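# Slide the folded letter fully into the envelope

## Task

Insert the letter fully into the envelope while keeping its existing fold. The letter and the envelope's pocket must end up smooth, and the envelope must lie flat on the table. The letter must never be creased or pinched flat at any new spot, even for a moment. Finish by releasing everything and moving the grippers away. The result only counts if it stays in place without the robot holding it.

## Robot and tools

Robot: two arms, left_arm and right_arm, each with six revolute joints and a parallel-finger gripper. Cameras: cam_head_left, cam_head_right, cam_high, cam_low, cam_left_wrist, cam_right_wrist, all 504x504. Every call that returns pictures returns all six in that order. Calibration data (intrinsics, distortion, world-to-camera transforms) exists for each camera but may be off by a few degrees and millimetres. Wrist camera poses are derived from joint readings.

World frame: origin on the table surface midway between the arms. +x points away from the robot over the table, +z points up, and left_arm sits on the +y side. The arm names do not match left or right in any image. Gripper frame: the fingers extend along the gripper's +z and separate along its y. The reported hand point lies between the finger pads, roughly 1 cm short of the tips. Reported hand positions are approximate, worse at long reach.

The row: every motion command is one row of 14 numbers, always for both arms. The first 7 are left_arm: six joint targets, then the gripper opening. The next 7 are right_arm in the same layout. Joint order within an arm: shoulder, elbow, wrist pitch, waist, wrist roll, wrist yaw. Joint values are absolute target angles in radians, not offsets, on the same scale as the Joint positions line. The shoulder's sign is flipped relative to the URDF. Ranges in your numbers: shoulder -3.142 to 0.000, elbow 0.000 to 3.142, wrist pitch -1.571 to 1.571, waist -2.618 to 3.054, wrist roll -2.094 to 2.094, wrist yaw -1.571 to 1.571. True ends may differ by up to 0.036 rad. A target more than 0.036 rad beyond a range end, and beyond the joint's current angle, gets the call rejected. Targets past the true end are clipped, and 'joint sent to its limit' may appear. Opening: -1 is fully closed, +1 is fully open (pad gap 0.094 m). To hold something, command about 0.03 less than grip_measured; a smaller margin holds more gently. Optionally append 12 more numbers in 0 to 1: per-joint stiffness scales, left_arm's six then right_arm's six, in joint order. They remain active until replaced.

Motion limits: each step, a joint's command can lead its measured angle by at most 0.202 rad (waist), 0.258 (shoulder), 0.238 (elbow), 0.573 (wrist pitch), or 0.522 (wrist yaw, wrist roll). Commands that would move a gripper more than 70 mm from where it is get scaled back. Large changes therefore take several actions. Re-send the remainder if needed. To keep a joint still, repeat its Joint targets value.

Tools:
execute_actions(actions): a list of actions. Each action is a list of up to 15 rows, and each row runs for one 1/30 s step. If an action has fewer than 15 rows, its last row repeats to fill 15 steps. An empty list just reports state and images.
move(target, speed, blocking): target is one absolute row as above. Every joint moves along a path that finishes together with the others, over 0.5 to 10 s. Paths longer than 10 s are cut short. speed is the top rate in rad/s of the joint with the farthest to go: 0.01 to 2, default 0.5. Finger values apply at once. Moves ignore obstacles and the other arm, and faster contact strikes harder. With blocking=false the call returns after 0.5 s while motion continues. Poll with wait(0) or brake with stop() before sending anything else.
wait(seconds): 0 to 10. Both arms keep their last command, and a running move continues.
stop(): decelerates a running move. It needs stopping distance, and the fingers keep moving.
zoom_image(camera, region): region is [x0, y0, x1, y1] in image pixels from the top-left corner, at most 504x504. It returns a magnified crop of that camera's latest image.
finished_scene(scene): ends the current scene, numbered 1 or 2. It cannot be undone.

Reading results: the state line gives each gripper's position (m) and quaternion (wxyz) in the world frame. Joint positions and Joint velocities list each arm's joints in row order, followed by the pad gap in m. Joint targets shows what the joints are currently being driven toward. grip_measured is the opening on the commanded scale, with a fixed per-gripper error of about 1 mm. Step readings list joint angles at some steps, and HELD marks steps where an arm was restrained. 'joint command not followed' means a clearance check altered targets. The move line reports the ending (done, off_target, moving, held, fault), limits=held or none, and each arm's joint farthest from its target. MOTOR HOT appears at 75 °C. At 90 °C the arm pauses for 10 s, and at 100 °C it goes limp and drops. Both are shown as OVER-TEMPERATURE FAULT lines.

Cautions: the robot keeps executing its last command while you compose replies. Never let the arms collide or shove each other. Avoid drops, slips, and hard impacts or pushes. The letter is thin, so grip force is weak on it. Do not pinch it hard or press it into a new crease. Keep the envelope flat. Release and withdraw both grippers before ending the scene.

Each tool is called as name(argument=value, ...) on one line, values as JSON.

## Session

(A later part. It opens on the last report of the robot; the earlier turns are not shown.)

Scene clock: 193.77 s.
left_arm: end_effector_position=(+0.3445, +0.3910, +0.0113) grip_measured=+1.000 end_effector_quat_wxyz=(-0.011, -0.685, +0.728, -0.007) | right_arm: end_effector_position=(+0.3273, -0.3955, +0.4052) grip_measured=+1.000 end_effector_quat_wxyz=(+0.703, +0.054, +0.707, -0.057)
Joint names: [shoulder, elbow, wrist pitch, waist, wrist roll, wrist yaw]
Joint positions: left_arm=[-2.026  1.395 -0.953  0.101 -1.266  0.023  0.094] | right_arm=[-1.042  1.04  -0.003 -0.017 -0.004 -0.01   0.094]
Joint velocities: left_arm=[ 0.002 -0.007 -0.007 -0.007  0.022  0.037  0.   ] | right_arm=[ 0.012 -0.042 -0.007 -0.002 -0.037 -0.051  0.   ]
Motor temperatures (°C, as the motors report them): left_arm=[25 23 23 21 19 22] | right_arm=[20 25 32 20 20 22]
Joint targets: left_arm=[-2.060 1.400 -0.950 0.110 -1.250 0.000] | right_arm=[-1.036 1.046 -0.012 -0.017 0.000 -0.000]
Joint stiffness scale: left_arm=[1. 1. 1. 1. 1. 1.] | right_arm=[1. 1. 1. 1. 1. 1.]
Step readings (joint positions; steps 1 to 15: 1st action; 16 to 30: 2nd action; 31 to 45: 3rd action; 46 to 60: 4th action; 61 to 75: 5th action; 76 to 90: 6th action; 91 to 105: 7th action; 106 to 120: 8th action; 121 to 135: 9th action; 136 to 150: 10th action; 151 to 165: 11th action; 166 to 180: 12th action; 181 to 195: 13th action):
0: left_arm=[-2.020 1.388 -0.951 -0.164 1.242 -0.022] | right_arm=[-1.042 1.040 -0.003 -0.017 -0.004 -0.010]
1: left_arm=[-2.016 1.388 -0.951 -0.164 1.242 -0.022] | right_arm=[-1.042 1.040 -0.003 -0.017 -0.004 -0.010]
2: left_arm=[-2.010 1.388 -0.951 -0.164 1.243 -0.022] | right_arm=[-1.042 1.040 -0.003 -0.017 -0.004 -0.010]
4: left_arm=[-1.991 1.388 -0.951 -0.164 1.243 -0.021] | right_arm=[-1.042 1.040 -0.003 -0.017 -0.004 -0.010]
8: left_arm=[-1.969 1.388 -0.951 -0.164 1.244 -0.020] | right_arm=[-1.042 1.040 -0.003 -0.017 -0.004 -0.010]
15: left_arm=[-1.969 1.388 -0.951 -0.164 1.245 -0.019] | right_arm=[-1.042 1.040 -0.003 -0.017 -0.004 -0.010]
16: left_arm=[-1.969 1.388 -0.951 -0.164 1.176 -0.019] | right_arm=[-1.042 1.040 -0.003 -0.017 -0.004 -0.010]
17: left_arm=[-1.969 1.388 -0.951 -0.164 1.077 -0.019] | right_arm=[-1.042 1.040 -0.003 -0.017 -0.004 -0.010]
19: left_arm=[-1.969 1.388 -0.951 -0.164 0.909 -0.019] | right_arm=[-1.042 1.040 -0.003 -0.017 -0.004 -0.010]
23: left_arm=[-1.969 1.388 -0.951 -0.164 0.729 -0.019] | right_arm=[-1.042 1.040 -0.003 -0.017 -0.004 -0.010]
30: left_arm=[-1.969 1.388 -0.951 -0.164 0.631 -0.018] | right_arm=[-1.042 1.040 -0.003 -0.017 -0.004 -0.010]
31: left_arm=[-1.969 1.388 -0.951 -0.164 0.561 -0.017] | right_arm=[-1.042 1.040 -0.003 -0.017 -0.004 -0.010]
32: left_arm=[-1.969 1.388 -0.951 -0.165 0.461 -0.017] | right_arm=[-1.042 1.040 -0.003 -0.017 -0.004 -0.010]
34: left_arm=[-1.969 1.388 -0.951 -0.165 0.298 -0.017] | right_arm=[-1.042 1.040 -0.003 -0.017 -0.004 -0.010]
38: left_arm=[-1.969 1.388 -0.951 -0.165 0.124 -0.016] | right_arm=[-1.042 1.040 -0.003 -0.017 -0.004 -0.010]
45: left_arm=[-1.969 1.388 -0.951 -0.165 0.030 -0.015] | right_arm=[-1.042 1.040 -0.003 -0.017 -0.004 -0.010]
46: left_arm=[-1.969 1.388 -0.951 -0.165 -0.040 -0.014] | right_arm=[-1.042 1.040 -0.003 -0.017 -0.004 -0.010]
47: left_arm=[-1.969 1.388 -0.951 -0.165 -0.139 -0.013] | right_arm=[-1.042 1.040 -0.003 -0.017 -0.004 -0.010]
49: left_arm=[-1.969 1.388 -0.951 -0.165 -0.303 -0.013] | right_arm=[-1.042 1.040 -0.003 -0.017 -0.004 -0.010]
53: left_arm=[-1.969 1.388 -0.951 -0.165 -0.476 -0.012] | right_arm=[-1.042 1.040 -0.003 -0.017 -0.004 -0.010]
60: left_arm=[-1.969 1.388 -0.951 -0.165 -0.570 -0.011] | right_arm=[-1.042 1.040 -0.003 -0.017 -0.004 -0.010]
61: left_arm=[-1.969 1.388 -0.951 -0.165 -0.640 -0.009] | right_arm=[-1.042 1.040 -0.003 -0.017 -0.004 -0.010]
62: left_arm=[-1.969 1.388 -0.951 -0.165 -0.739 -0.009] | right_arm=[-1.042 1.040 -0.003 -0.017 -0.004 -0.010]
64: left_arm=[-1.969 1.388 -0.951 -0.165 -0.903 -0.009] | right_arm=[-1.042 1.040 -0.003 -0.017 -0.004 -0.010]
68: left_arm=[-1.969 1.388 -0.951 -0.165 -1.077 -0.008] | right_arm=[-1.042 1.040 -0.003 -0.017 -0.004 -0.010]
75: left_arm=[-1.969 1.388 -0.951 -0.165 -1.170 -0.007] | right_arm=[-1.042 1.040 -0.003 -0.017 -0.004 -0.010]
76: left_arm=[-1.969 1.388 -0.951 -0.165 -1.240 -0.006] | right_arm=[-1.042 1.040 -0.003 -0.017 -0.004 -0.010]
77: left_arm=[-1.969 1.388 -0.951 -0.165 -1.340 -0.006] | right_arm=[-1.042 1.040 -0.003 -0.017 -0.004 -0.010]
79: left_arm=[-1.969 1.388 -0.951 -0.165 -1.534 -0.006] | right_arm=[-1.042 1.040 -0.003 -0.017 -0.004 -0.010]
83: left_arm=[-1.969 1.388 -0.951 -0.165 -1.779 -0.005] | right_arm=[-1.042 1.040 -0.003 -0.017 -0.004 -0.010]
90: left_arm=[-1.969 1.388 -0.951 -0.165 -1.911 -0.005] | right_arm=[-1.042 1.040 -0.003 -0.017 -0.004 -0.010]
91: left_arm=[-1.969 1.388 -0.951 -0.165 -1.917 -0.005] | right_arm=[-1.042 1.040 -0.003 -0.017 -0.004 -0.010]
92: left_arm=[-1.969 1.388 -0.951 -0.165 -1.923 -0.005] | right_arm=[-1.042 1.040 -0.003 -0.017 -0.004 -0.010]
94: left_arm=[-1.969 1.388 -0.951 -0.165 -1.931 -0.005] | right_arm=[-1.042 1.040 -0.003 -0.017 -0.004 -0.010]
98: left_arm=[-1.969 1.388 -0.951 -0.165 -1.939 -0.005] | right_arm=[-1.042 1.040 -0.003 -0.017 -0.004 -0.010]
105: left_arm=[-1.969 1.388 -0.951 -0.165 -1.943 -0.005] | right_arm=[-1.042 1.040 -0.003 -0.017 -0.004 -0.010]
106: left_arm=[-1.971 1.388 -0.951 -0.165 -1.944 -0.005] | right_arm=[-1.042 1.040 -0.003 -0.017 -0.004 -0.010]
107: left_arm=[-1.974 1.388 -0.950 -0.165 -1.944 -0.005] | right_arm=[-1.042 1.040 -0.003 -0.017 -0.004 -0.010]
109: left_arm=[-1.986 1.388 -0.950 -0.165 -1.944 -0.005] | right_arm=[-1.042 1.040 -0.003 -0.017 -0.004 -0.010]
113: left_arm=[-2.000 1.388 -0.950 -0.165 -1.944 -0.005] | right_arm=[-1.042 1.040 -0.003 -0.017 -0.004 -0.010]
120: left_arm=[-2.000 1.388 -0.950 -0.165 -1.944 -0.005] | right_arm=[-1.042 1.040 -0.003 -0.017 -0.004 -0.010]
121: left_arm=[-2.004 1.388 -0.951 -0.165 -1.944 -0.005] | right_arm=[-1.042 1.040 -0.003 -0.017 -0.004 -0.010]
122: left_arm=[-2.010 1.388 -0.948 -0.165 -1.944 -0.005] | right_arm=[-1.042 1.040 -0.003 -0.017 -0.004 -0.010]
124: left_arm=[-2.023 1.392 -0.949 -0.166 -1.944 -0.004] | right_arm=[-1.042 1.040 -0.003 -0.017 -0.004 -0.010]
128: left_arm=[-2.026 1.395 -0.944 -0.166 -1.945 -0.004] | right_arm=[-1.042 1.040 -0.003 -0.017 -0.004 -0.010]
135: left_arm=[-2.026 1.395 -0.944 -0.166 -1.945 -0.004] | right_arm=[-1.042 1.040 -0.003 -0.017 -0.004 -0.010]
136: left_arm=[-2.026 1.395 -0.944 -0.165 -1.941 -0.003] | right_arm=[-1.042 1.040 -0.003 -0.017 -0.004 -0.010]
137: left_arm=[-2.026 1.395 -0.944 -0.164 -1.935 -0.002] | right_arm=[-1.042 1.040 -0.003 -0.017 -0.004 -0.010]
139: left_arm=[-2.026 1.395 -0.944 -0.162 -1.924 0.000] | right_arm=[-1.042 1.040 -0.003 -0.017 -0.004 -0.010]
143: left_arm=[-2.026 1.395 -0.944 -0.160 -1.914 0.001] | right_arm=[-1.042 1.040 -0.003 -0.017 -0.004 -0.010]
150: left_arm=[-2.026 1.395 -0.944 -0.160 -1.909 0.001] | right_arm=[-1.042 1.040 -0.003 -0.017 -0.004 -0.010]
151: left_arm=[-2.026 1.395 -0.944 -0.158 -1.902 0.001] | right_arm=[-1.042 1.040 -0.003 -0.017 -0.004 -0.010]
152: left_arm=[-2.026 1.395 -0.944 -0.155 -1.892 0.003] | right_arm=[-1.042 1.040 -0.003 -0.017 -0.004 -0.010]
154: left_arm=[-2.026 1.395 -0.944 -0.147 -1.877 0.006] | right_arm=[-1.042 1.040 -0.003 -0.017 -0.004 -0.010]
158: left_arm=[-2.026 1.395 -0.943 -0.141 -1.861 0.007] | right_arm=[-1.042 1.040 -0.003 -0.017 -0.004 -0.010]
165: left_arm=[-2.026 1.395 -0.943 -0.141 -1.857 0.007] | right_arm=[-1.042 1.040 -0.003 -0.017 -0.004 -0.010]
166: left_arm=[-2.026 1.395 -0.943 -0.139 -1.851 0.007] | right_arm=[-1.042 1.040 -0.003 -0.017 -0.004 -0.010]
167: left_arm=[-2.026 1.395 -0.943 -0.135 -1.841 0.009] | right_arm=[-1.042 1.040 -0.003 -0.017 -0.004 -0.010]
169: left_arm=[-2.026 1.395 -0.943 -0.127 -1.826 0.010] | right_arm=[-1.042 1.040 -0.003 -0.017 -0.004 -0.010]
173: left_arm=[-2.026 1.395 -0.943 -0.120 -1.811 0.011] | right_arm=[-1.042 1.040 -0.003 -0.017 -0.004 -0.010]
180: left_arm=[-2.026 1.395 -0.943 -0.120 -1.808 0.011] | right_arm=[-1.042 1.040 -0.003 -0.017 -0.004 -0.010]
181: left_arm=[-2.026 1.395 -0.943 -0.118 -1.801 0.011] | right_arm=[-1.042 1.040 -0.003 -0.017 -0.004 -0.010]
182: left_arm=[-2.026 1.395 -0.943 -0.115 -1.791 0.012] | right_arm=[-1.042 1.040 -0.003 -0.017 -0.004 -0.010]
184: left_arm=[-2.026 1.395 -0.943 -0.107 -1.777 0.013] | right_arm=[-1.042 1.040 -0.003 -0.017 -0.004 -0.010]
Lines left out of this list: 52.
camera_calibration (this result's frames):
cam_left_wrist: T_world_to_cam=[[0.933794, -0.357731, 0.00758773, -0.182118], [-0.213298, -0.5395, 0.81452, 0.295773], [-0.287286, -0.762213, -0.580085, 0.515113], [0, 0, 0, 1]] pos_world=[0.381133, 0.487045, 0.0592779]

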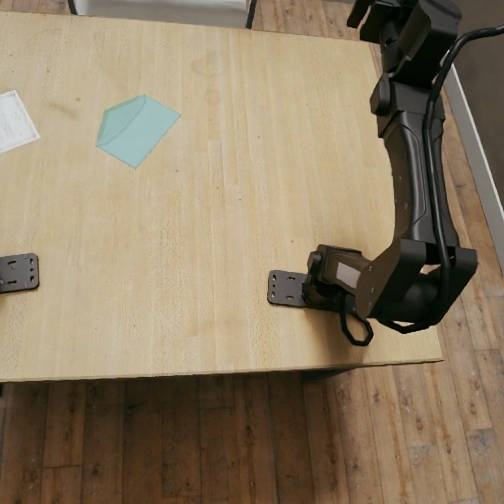

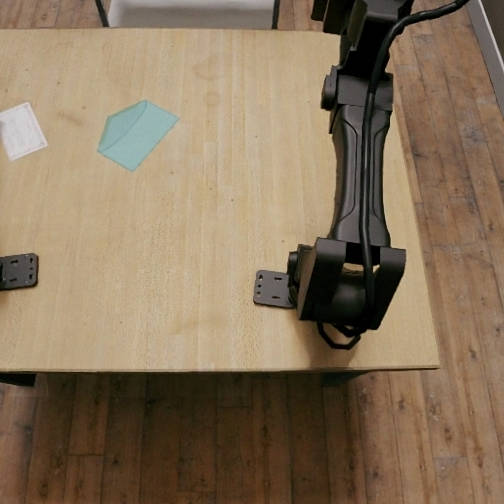

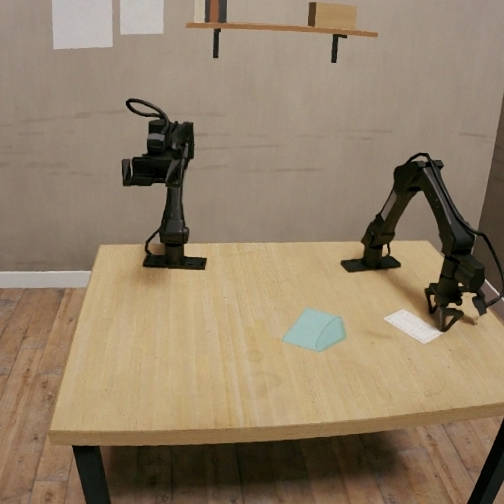

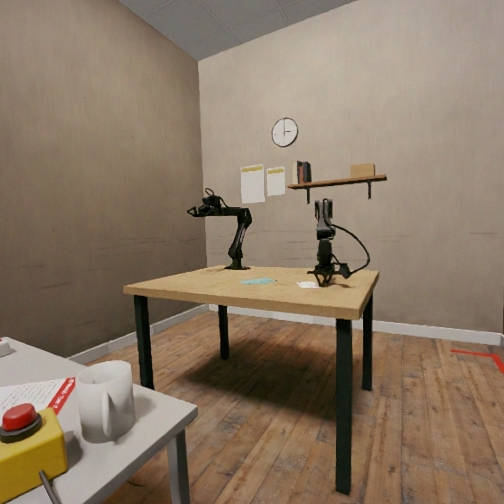

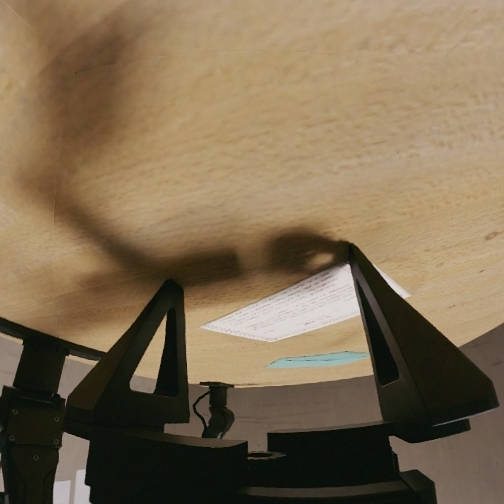

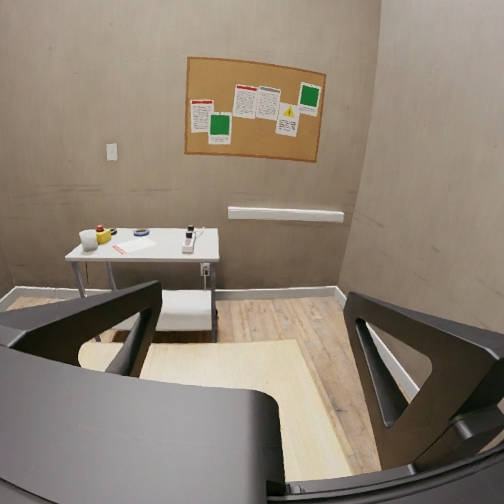

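execute_actions(actions=[[[-1.93,1.40,-0.95,0.11,-1.25,0,1,-1.036,1.046,-0.012,-0.017,0,0,1]],[[-1.93,1.40,-0.95,-0.1,-1.5,0,1,-1.036,1.046,-0.012,-0.017,0,0,1]],[[-1.93,1.40,-0.95,-0.3,-1.7,0,1,-1.036,1.046,-0.012,-0.017,0,0,1]],[[-1.93,1.40,-0.95,-0.47,-1.89,0,1,-1.036,1.046,-0.012,-0.017,0,0,1]],[[-1.93,1.40,-0.95,-0.47,-1.89,0,1,-1.036,1.046,-0.012,-0.017,0,0,1]],[[-2.0,1.40,-0.95,-0.47,-1.89,0,1,-1.036,1.046,-0.012,-0.017,0,0,1]],[[-2.04,1.40,-0.95,-0.47,-1.89,0,1,-1.036,1.046,-0.012,-0.017,0,0,1]],[[-2.04,1.40,-0.95,-0.44,-1.86,0,1,-1.036,1.046,-0.012,-0.017,0,0,1]],[[-2.04,1.40,-0.95,-0.41,-1.83,0,1,-1.036,1.046,-0.012,-0.017,0,0,1]],[[-2.04,1.40,-0.95,-0.38,-1.80,0,1,-1.036,1.046,-0.012,-0.017,0,0,1]],[[-2.04,1.40,-0.95,-0.35,-1.77,0,1,-1.036,1.046,-0.012,-0.017,0,0,1]],[[-2.04,1.40,-0.95,-0.32,-1.74,0,1,-1.036,1.046,-0.012,-0.017,0,0,1]],[[-2.04,1.40,-0.95,-0.29,-1.71,0,1,-1.036,1.046,-0.012,-0.017,0,0,1]],[[-2.04,1.40,-0.95,-0.26,-1.68,0,1,-1.036,1.046,-0.012,-0.017,0,0,1]],[[-2.04,1.40,-0.95,-0.23,-1.65,0,1,-1.036,1.046,-0.012,-0.017,0,0,1]],[[-2.04,1.40,-0.95,-0.20,-1.62,0,1,-1.036,1.046,-0.012,-0.017,0,0,1]],[[-2.04,1.40,-0.95,-0.17,-1.59,0,1,-1.036,1.046,-0.012,-0.017,0,0,1]],[[-2.04,1.40,-0.95,-0.14,-1.56,0,1,-1.036,1.046,-0.012,-0.017,0,0,1]]])

Scene clock: 217.57 s.
left_arm: end_effector_position=(+0.3561, +0.3031, +0.0116) grip_measured=+1.000 end_effector_quat_wxyz=(-0.007, -0.706, +0.708, -0.004) | right_arm: end_effector_position=(+0.3273, -0.3955, +0.4052) grip_measured=+1.000 end_effector_quat_wxyz=(+0.703, +0.054, +0.707, -0.057)
Joint names: [shoulder, elbow, wrist pitch, waist, wrist roll, wrist yaw]
Joint positions: left_arm=[-2.024  1.393 -0.945 -0.145 -1.571  0.015  0.094] | right_arm=[-1.042  1.04  -0.003 -0.017 -0.004 -0.01   0.094]
Joint velocities: left_arm=[ 0.017 -0.002 -0.007  0.002 -0.066  0.066  0.   ] | right_arm=[-0.002 -0.012  0.081 -0.002 -0.022  0.022  0.   ]
Motor temperatures (°C, as the motors report them): left_arm=[25 23 23 21 19 22] | right_arm=[20 26 32 20 20 22]
Joint targets: left_arm=[-2.040 1.400 -0.950 -0.140 -1.560 0.000] | right_arm=[-1.036 1.046 -0.012 -0.017 -0.000 0.000]
Joint stiffness scale: left_arm=[1. 1. 1. 1. 1. 1.] | right_arm=[1. 1. 1. 1. 1. 1.]
Step readings (joint positions; steps 1 to 15: 1st action; 16 to 30: 2nd action; 31 to 45: 3rd action; 46 to 60: 4th action; 61 to 75: 5th action; 76 to 90: 6th action; 91 to 105: 7th action; 106 to 120: 8th action; 121 to 135: 9th action; 136 to 150: 10th action; 151 to 165: 11th action; 166 to 180: 12th action; 181 to 195: 13th action):
0: left_arm=[-2.026 1.395 -0.953 0.101 -1.265 0.023] | right_arm=[-1.042 1.040 -0.003 -0.017 -0.004 -0.010]
1: left_arm=[-2.020 1.395 -0.952 0.101 -1.264 0.022] | right_arm=[-1.042 1.040 -0.003 -0.017 -0.004 -0.010]
2: left_arm=[-2.010 1.393 -0.954 0.101 -1.262 0.022] | right_arm=[-1.042 1.040 -0.003 -0.017 -0.004 -0.010]
4: left_arm=[-1.980 1.393 -0.954 0.102 -1.260 0.020] | right_arm=[-1.042 1.040 -0.003 -0.017 -0.004 -0.010]
8: left_arm=[-1.943 1.393 -0.954 0.102 -1.258 0.018] | right_arm=[-1.042 1.040 -0.003 -0.017 -0.004 -0.010]
15: left_arm=[-1.943 1.393 -0.954 0.102 -1.257 0.018] | right_arm=[-1.042 1.040 -0.003 -0.017 -0.004 -0.010]
16: left_arm=[-1.943 1.393 -0.954 0.086 -1.288 0.009] | right_arm=[-1.042 1.040 -0.003 -0.017 -0.004 -0.010]
17: left_arm=[-1.943 1.393 -0.954 0.055 -1.330 -0.002] | right_arm=[-1.042 1.040 -0.003 -0.017 -0.004 -0.010]
19: left_arm=[-1.943 1.393 -0.952 -0.042 -1.390 -0.002] | right_arm=[-1.042 1.040 -0.003 -0.017 -0.004 -0.010]
23: left_arm=[-1.943 1.393 -0.951 -0.133 -1.450 0.015] | right_arm=[-1.042 1.040 -0.003 -0.017 -0.004 -0.010]
30: left_arm=[-1.943 1.393 -0.951 -0.102 -1.486 0.014] | right_arm=[-1.042 1.040 -0.003 -0.017 -0.004 -0.010]
31: left_arm=[-1.943 1.393 -0.951 -0.118 -1.514 0.006] | right_arm=[-1.042 1.040 -0.003 -0.017 -0.004 -0.010]
32: left_arm=[-1.943 1.393 -0.951 -0.149 -1.551 -0.004] | right_arm=[-1.042 1.040 -0.003 -0.017 -0.004 -0.010]
34: left_arm=[-1.943 1.393 -0.949 -0.245 -1.603 -0.003] | right_arm=[-1.042 1.040 -0.003 -0.017 -0.004 -0.010]
38: left_arm=[-1.943 1.393 -0.949 -0.333 -1.656 0.014] | right_arm=[-1.042 1.040 -0.003 -0.017 -0.004 -0.010]
45: left_arm=[-1.943 1.393 -0.949 -0.302 -1.687 0.014] | right_arm=[-1.042 1.040 -0.003 -0.017 -0.004 -0.010]
46: left_arm=[-1.943 1.393 -0.949 -0.316 -1.714 0.007] | right_arm=[-1.042 1.040 -0.003 -0.017 -0.004 -0.010]
47: left_arm=[-1.943 1.393 -0.949 -0.343 -1.750 -0.001] | right_arm=[-1.042 1.040 -0.003 -0.017 -0.004 -0.010]
49: left_arm=[-1.943 1.393 -0.948 -0.424 -1.799 -0.001] | right_arm=[-1.042 1.040 -0.003 -0.017 -0.004 -0.010]
53: left_arm=[-1.943 1.393 -0.948 -0.496 -1.849 0.012] | right_arm=[-1.042 1.040 -0.003 -0.017 -0.004 -0.010]
60: left_arm=[-1.943 1.393 -0.948 -0.474 -1.877 0.012] | right_arm=[-1.042 1.040 -0.003 -0.017 -0.004 -0.010]
61: left_arm=[-1.943 1.393 -0.948 -0.474 -1.879 0.012] | right_arm=[-1.042 1.040 -0.003 -0.017 -0.004 -0.010]
62: left_arm=[-1.943 1.393 -0.948 -0.474 -1.880 0.012] | right_arm=[-1.042 1.040 -0.003 -0.017 -0.004 -0.010]
64: left_arm=[-1.943 1.393 -0.948 -0.474 -1.882 0.012] | right_arm=[-1.042 1.040 -0.003 -0.017 -0.004 -0.010]
68: left_arm=[-1.943 1.393 -0.948 -0.474 -1.884 0.012] | right_arm=[-1.042 1.040 -0.003 -0.017 -0.004 -0.010]
75: left_arm=[-1.943 1.393 -0.948 -0.474 -1.885 0.012] | right_arm=[-1.042 1.040 -0.003 -0.017 -0.004 -0.010]
76: left_arm=[-1.946 1.393 -0.948 -0.474 -1.885 0.012] | right_arm=[-1.042 1.040 -0.003 -0.017 -0.004 -0.010]
77: left_arm=[-1.952 1.393 -0.947 -0.474 -1.885 0.012] | right_arm=[-1.042 1.040 -0.003 -0.017 -0.004 -0.010]
79: left_arm=[-1.971 1.393 -0.947 -0.474 -1.885 0.012] | right_arm=[-1.042 1.040 -0.003 -0.017 -0.004 -0.010]
83: left_arm=[-1.994 1.393 -0.947 -0.474 -1.885 0.012] | right_arm=[-1.042 1.040 -0.003 -0.017 -0.004 -0.010]
90: left_arm=[-1.994 1.393 -0.947 -0.474 -1.885 0.012] | right_arm=[-1.042 1.040 -0.003 -0.017 -0.004 -0.010]
91: left_arm=[-1.997 1.393 -0.947 -0.474 -1.885 0.012] | right_arm=[-1.042 1.040 -0.003 -0.017 -0.004 -0.010]
92: left_arm=[-2.002 1.393 -0.946 -0.474 -1.885 0.012] | right_arm=[-1.042 1.040 -0.003 -0.017 -0.004 -0.010]
94: left_arm=[-2.015 1.393 -0.946 -0.474 -1.885 0.012] | right_arm=[-1.042 1.040 -0.003 -0.017 -0.004 -0.010]
98: left_arm=[-2.024 1.393 -0.945 -0.474 -1.885 0.012] | right_arm=[-1.042 1.040 -0.003 -0.017 -0.004 -0.010]
105: left_arm=[-2.024 1.393 -0.945 -0.474 -1.885 0.012] | right_arm=[-1.042 1.040 -0.003 -0.017 -0.004 -0.010]
106: left_arm=[-2.024 1.393 -0.945 -0.471 -1.882 0.012] | right_arm=[-1.042 1.040 -0.003 -0.017 -0.004 -0.010]
107: left_arm=[-2.024 1.393 -0.945 -0.468 -1.878 0.013] | right_arm=[-1.042 1.040 -0.003 -0.017 -0.004 -0.010]
109: left_arm=[-2.024 1.393 -0.945 -0.456 -1.873 0.013] | right_arm=[-1.042 1.040 -0.003 -0.017 -0.004 -0.010]
113: left_arm=[-2.024 1.393 -0.945 -0.445 -1.867 0.013] | right_arm=[-1.042 1.040 -0.003 -0.017 -0.004 -0.010]
120: left_arm=[-2.024 1.393 -0.945 -0.445 -1.866 0.012] | right_arm=[-1.042 1.040 -0.003 -0.017 -0.004 -0.010]
121: left_arm=[-2.024 1.393 -0.945 -0.443 -1.862 0.013] | right_arm=[-1.042 1.040 -0.003 -0.017 -0.004 -0.010]
122: left_arm=[-2.024 1.393 -0.945 -0.439 -1.856 0.013] | right_arm=[-1.042 1.040 -0.003 -0.017 -0.004 -0.010]
124: left_arm=[-2.024 1.393 -0.945 -0.427 -1.848 0.014] | right_arm=[-1.042 1.040 -0.003 -0.017 -0.004 -0.010]
128: left_arm=[-2.024 1.393 -0.945 -0.415 -1.839 0.013] | right_arm=[-1.042 1.040 -0.003 -0.017 -0.004 -0.010]
135: left_arm=[-2.024 1.393 -0.945 -0.415 -1.837 0.013] | right_arm=[-1.042 1.040 -0.003 -0.017 -0.004 -0.010]
136: left_arm=[-2.024 1.393 -0.945 -0.413 -1.833 0.013] | right_arm=[-1.042 1.040 -0.003 -0.017 -0.004 -0.010]
137: left_arm=[-2.024 1.393 -0.945 -0.409 -1.827 0.014] | right_arm=[-1.042 1.040 -0.003 -0.017 -0.004 -0.010]
139: left_arm=[-2.024 1.393 -0.945 -0.396 -1.818 0.014] | right_arm=[-1.042 1.040 -0.003 -0.017 -0.004 -0.010]
143: left_arm=[-2.024 1.393 -0.945 -0.385 -1.810 0.013] | right_arm=[-1.042 1.040 -0.003 -0.017 -0.004 -0.010]
150: left_arm=[-2.024 1.393 -0.945 -0.385 -1.808 0.013] | right_arm=[-1.042 1.040 -0.003 -0.017 -0.004 -0.010]
151: left_arm=[-2.024 1.393 -0.945 -0.382 -1.803 0.013] | right_arm=[-1.042 1.040 -0.003 -0.017 -0.004 -0.010]
152: left_arm=[-2.024 1.393 -0.945 -0.378 -1.797 0.013] | right_arm=[-1.042 1.040 -0.003 -0.017 -0.004 -0.010]
154: left_arm=[-2.024 1.393 -0.945 -0.366 -1.788 0.013] | right_arm=[-1.042 1.040 -0.003 -0.017 -0.004 -0.010]
158: left_arm=[-2.024 1.393 -0.945 -0.355 -1.780 0.013] | right_arm=[-1.042 1.040 -0.003 -0.017 -0.004 -0.010]
165: left_arm=[-2.024 1.393 -0.945 -0.355 -1.778 0.012] | right_arm=[-1.042 1.040 -0.003 -0.017 -0.004 -0.010]
166: left_arm=[-2.024 1.393 -0.945 -0.352 -1.774 0.013] | right_arm=[-1.042 1.040 -0.003 -0.017 -0.004 -0.010]
167: left_arm=[-2.024 1.393 -0.945 -0.348 -1.767 0.013] | right_arm=[-1.042 1.040 -0.003 -0.017 -0.004 -0.010]
169: left_arm=[-2.024 1.393 -0.945 -0.336 -1.759 0.013] | right_arm=[-1.042 1.040 -0.003 -0.017 -0.004 -0.010]
173: left_arm=[-2.024 1.393 -0.945 -0.324 -1.750 0.013] | right_arm=[-1.042 1.040 -0.003 -0.017 -0.004 -0.010]
180: left_arm=[-2.024 1.393 -0.945 -0.324 -1.748 0.012] | right_arm=[-1.042 1.040 -0.003 -0.017 -0.004 -0.010]
181: left_arm=[-2.024 1.393 -0.945 -0.321 -1.743 0.012] | right_arm=[-1.042 1.040 -0.003 -0.017 -0.004 -0.010]
182: left_arm=[-2.024 1.393 -0.945 -0.318 -1.737 0.013] | right_arm=[-1.042 1.040 -0.003 -0.017 -0.004 -0.010]
184: left_arm=[-2.024 1.393 -0.945 -0.305 -1.729 0.013] | right_arm=[-1.042 1.040 -0.003 -0.017 -0.004 -0.010]
Lines left out of this list: 27.
camera_calibration (this result's frames):
cam_left_wrist: T_world_to_cam=[[0.953143, -0.30248, 0.00500334, -0.247994], [-0.181833, -0.559599, 0.80857, 0.245549], [-0.241777, -0.771592, -0.588379, 0.438386], [0, 0, 0, 1]] pos_world=[0.387014, 0.400651, 0.0606338]

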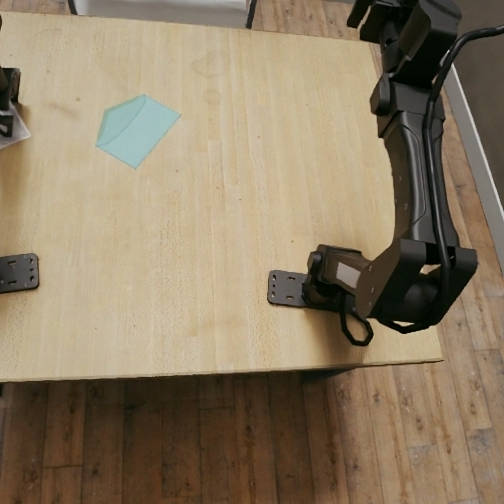

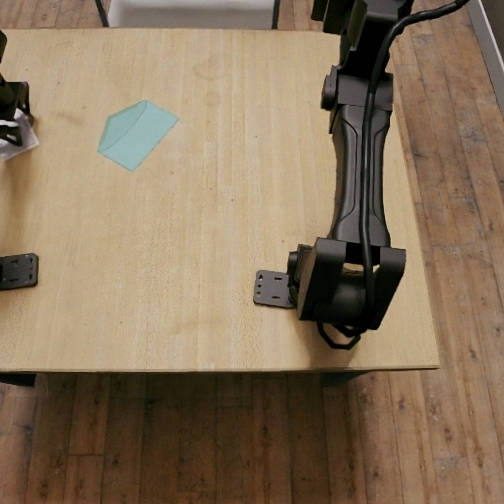

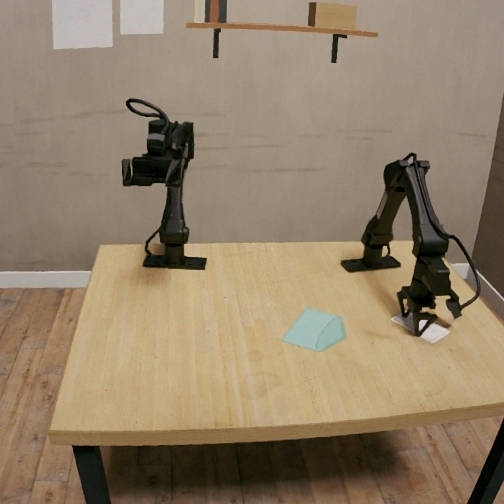

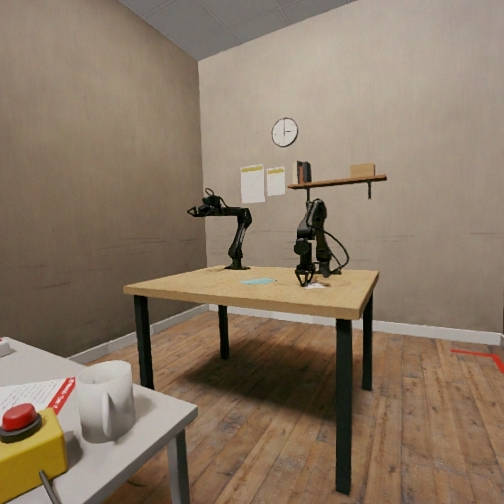

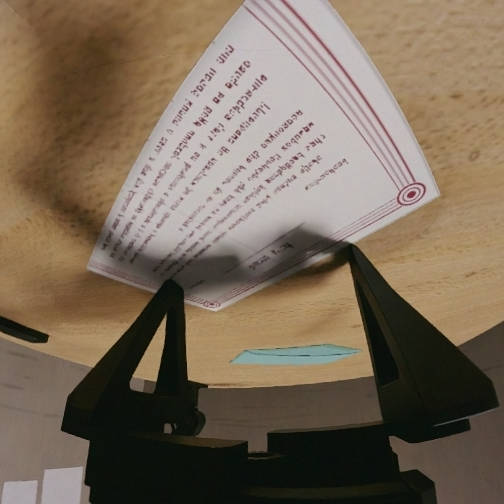

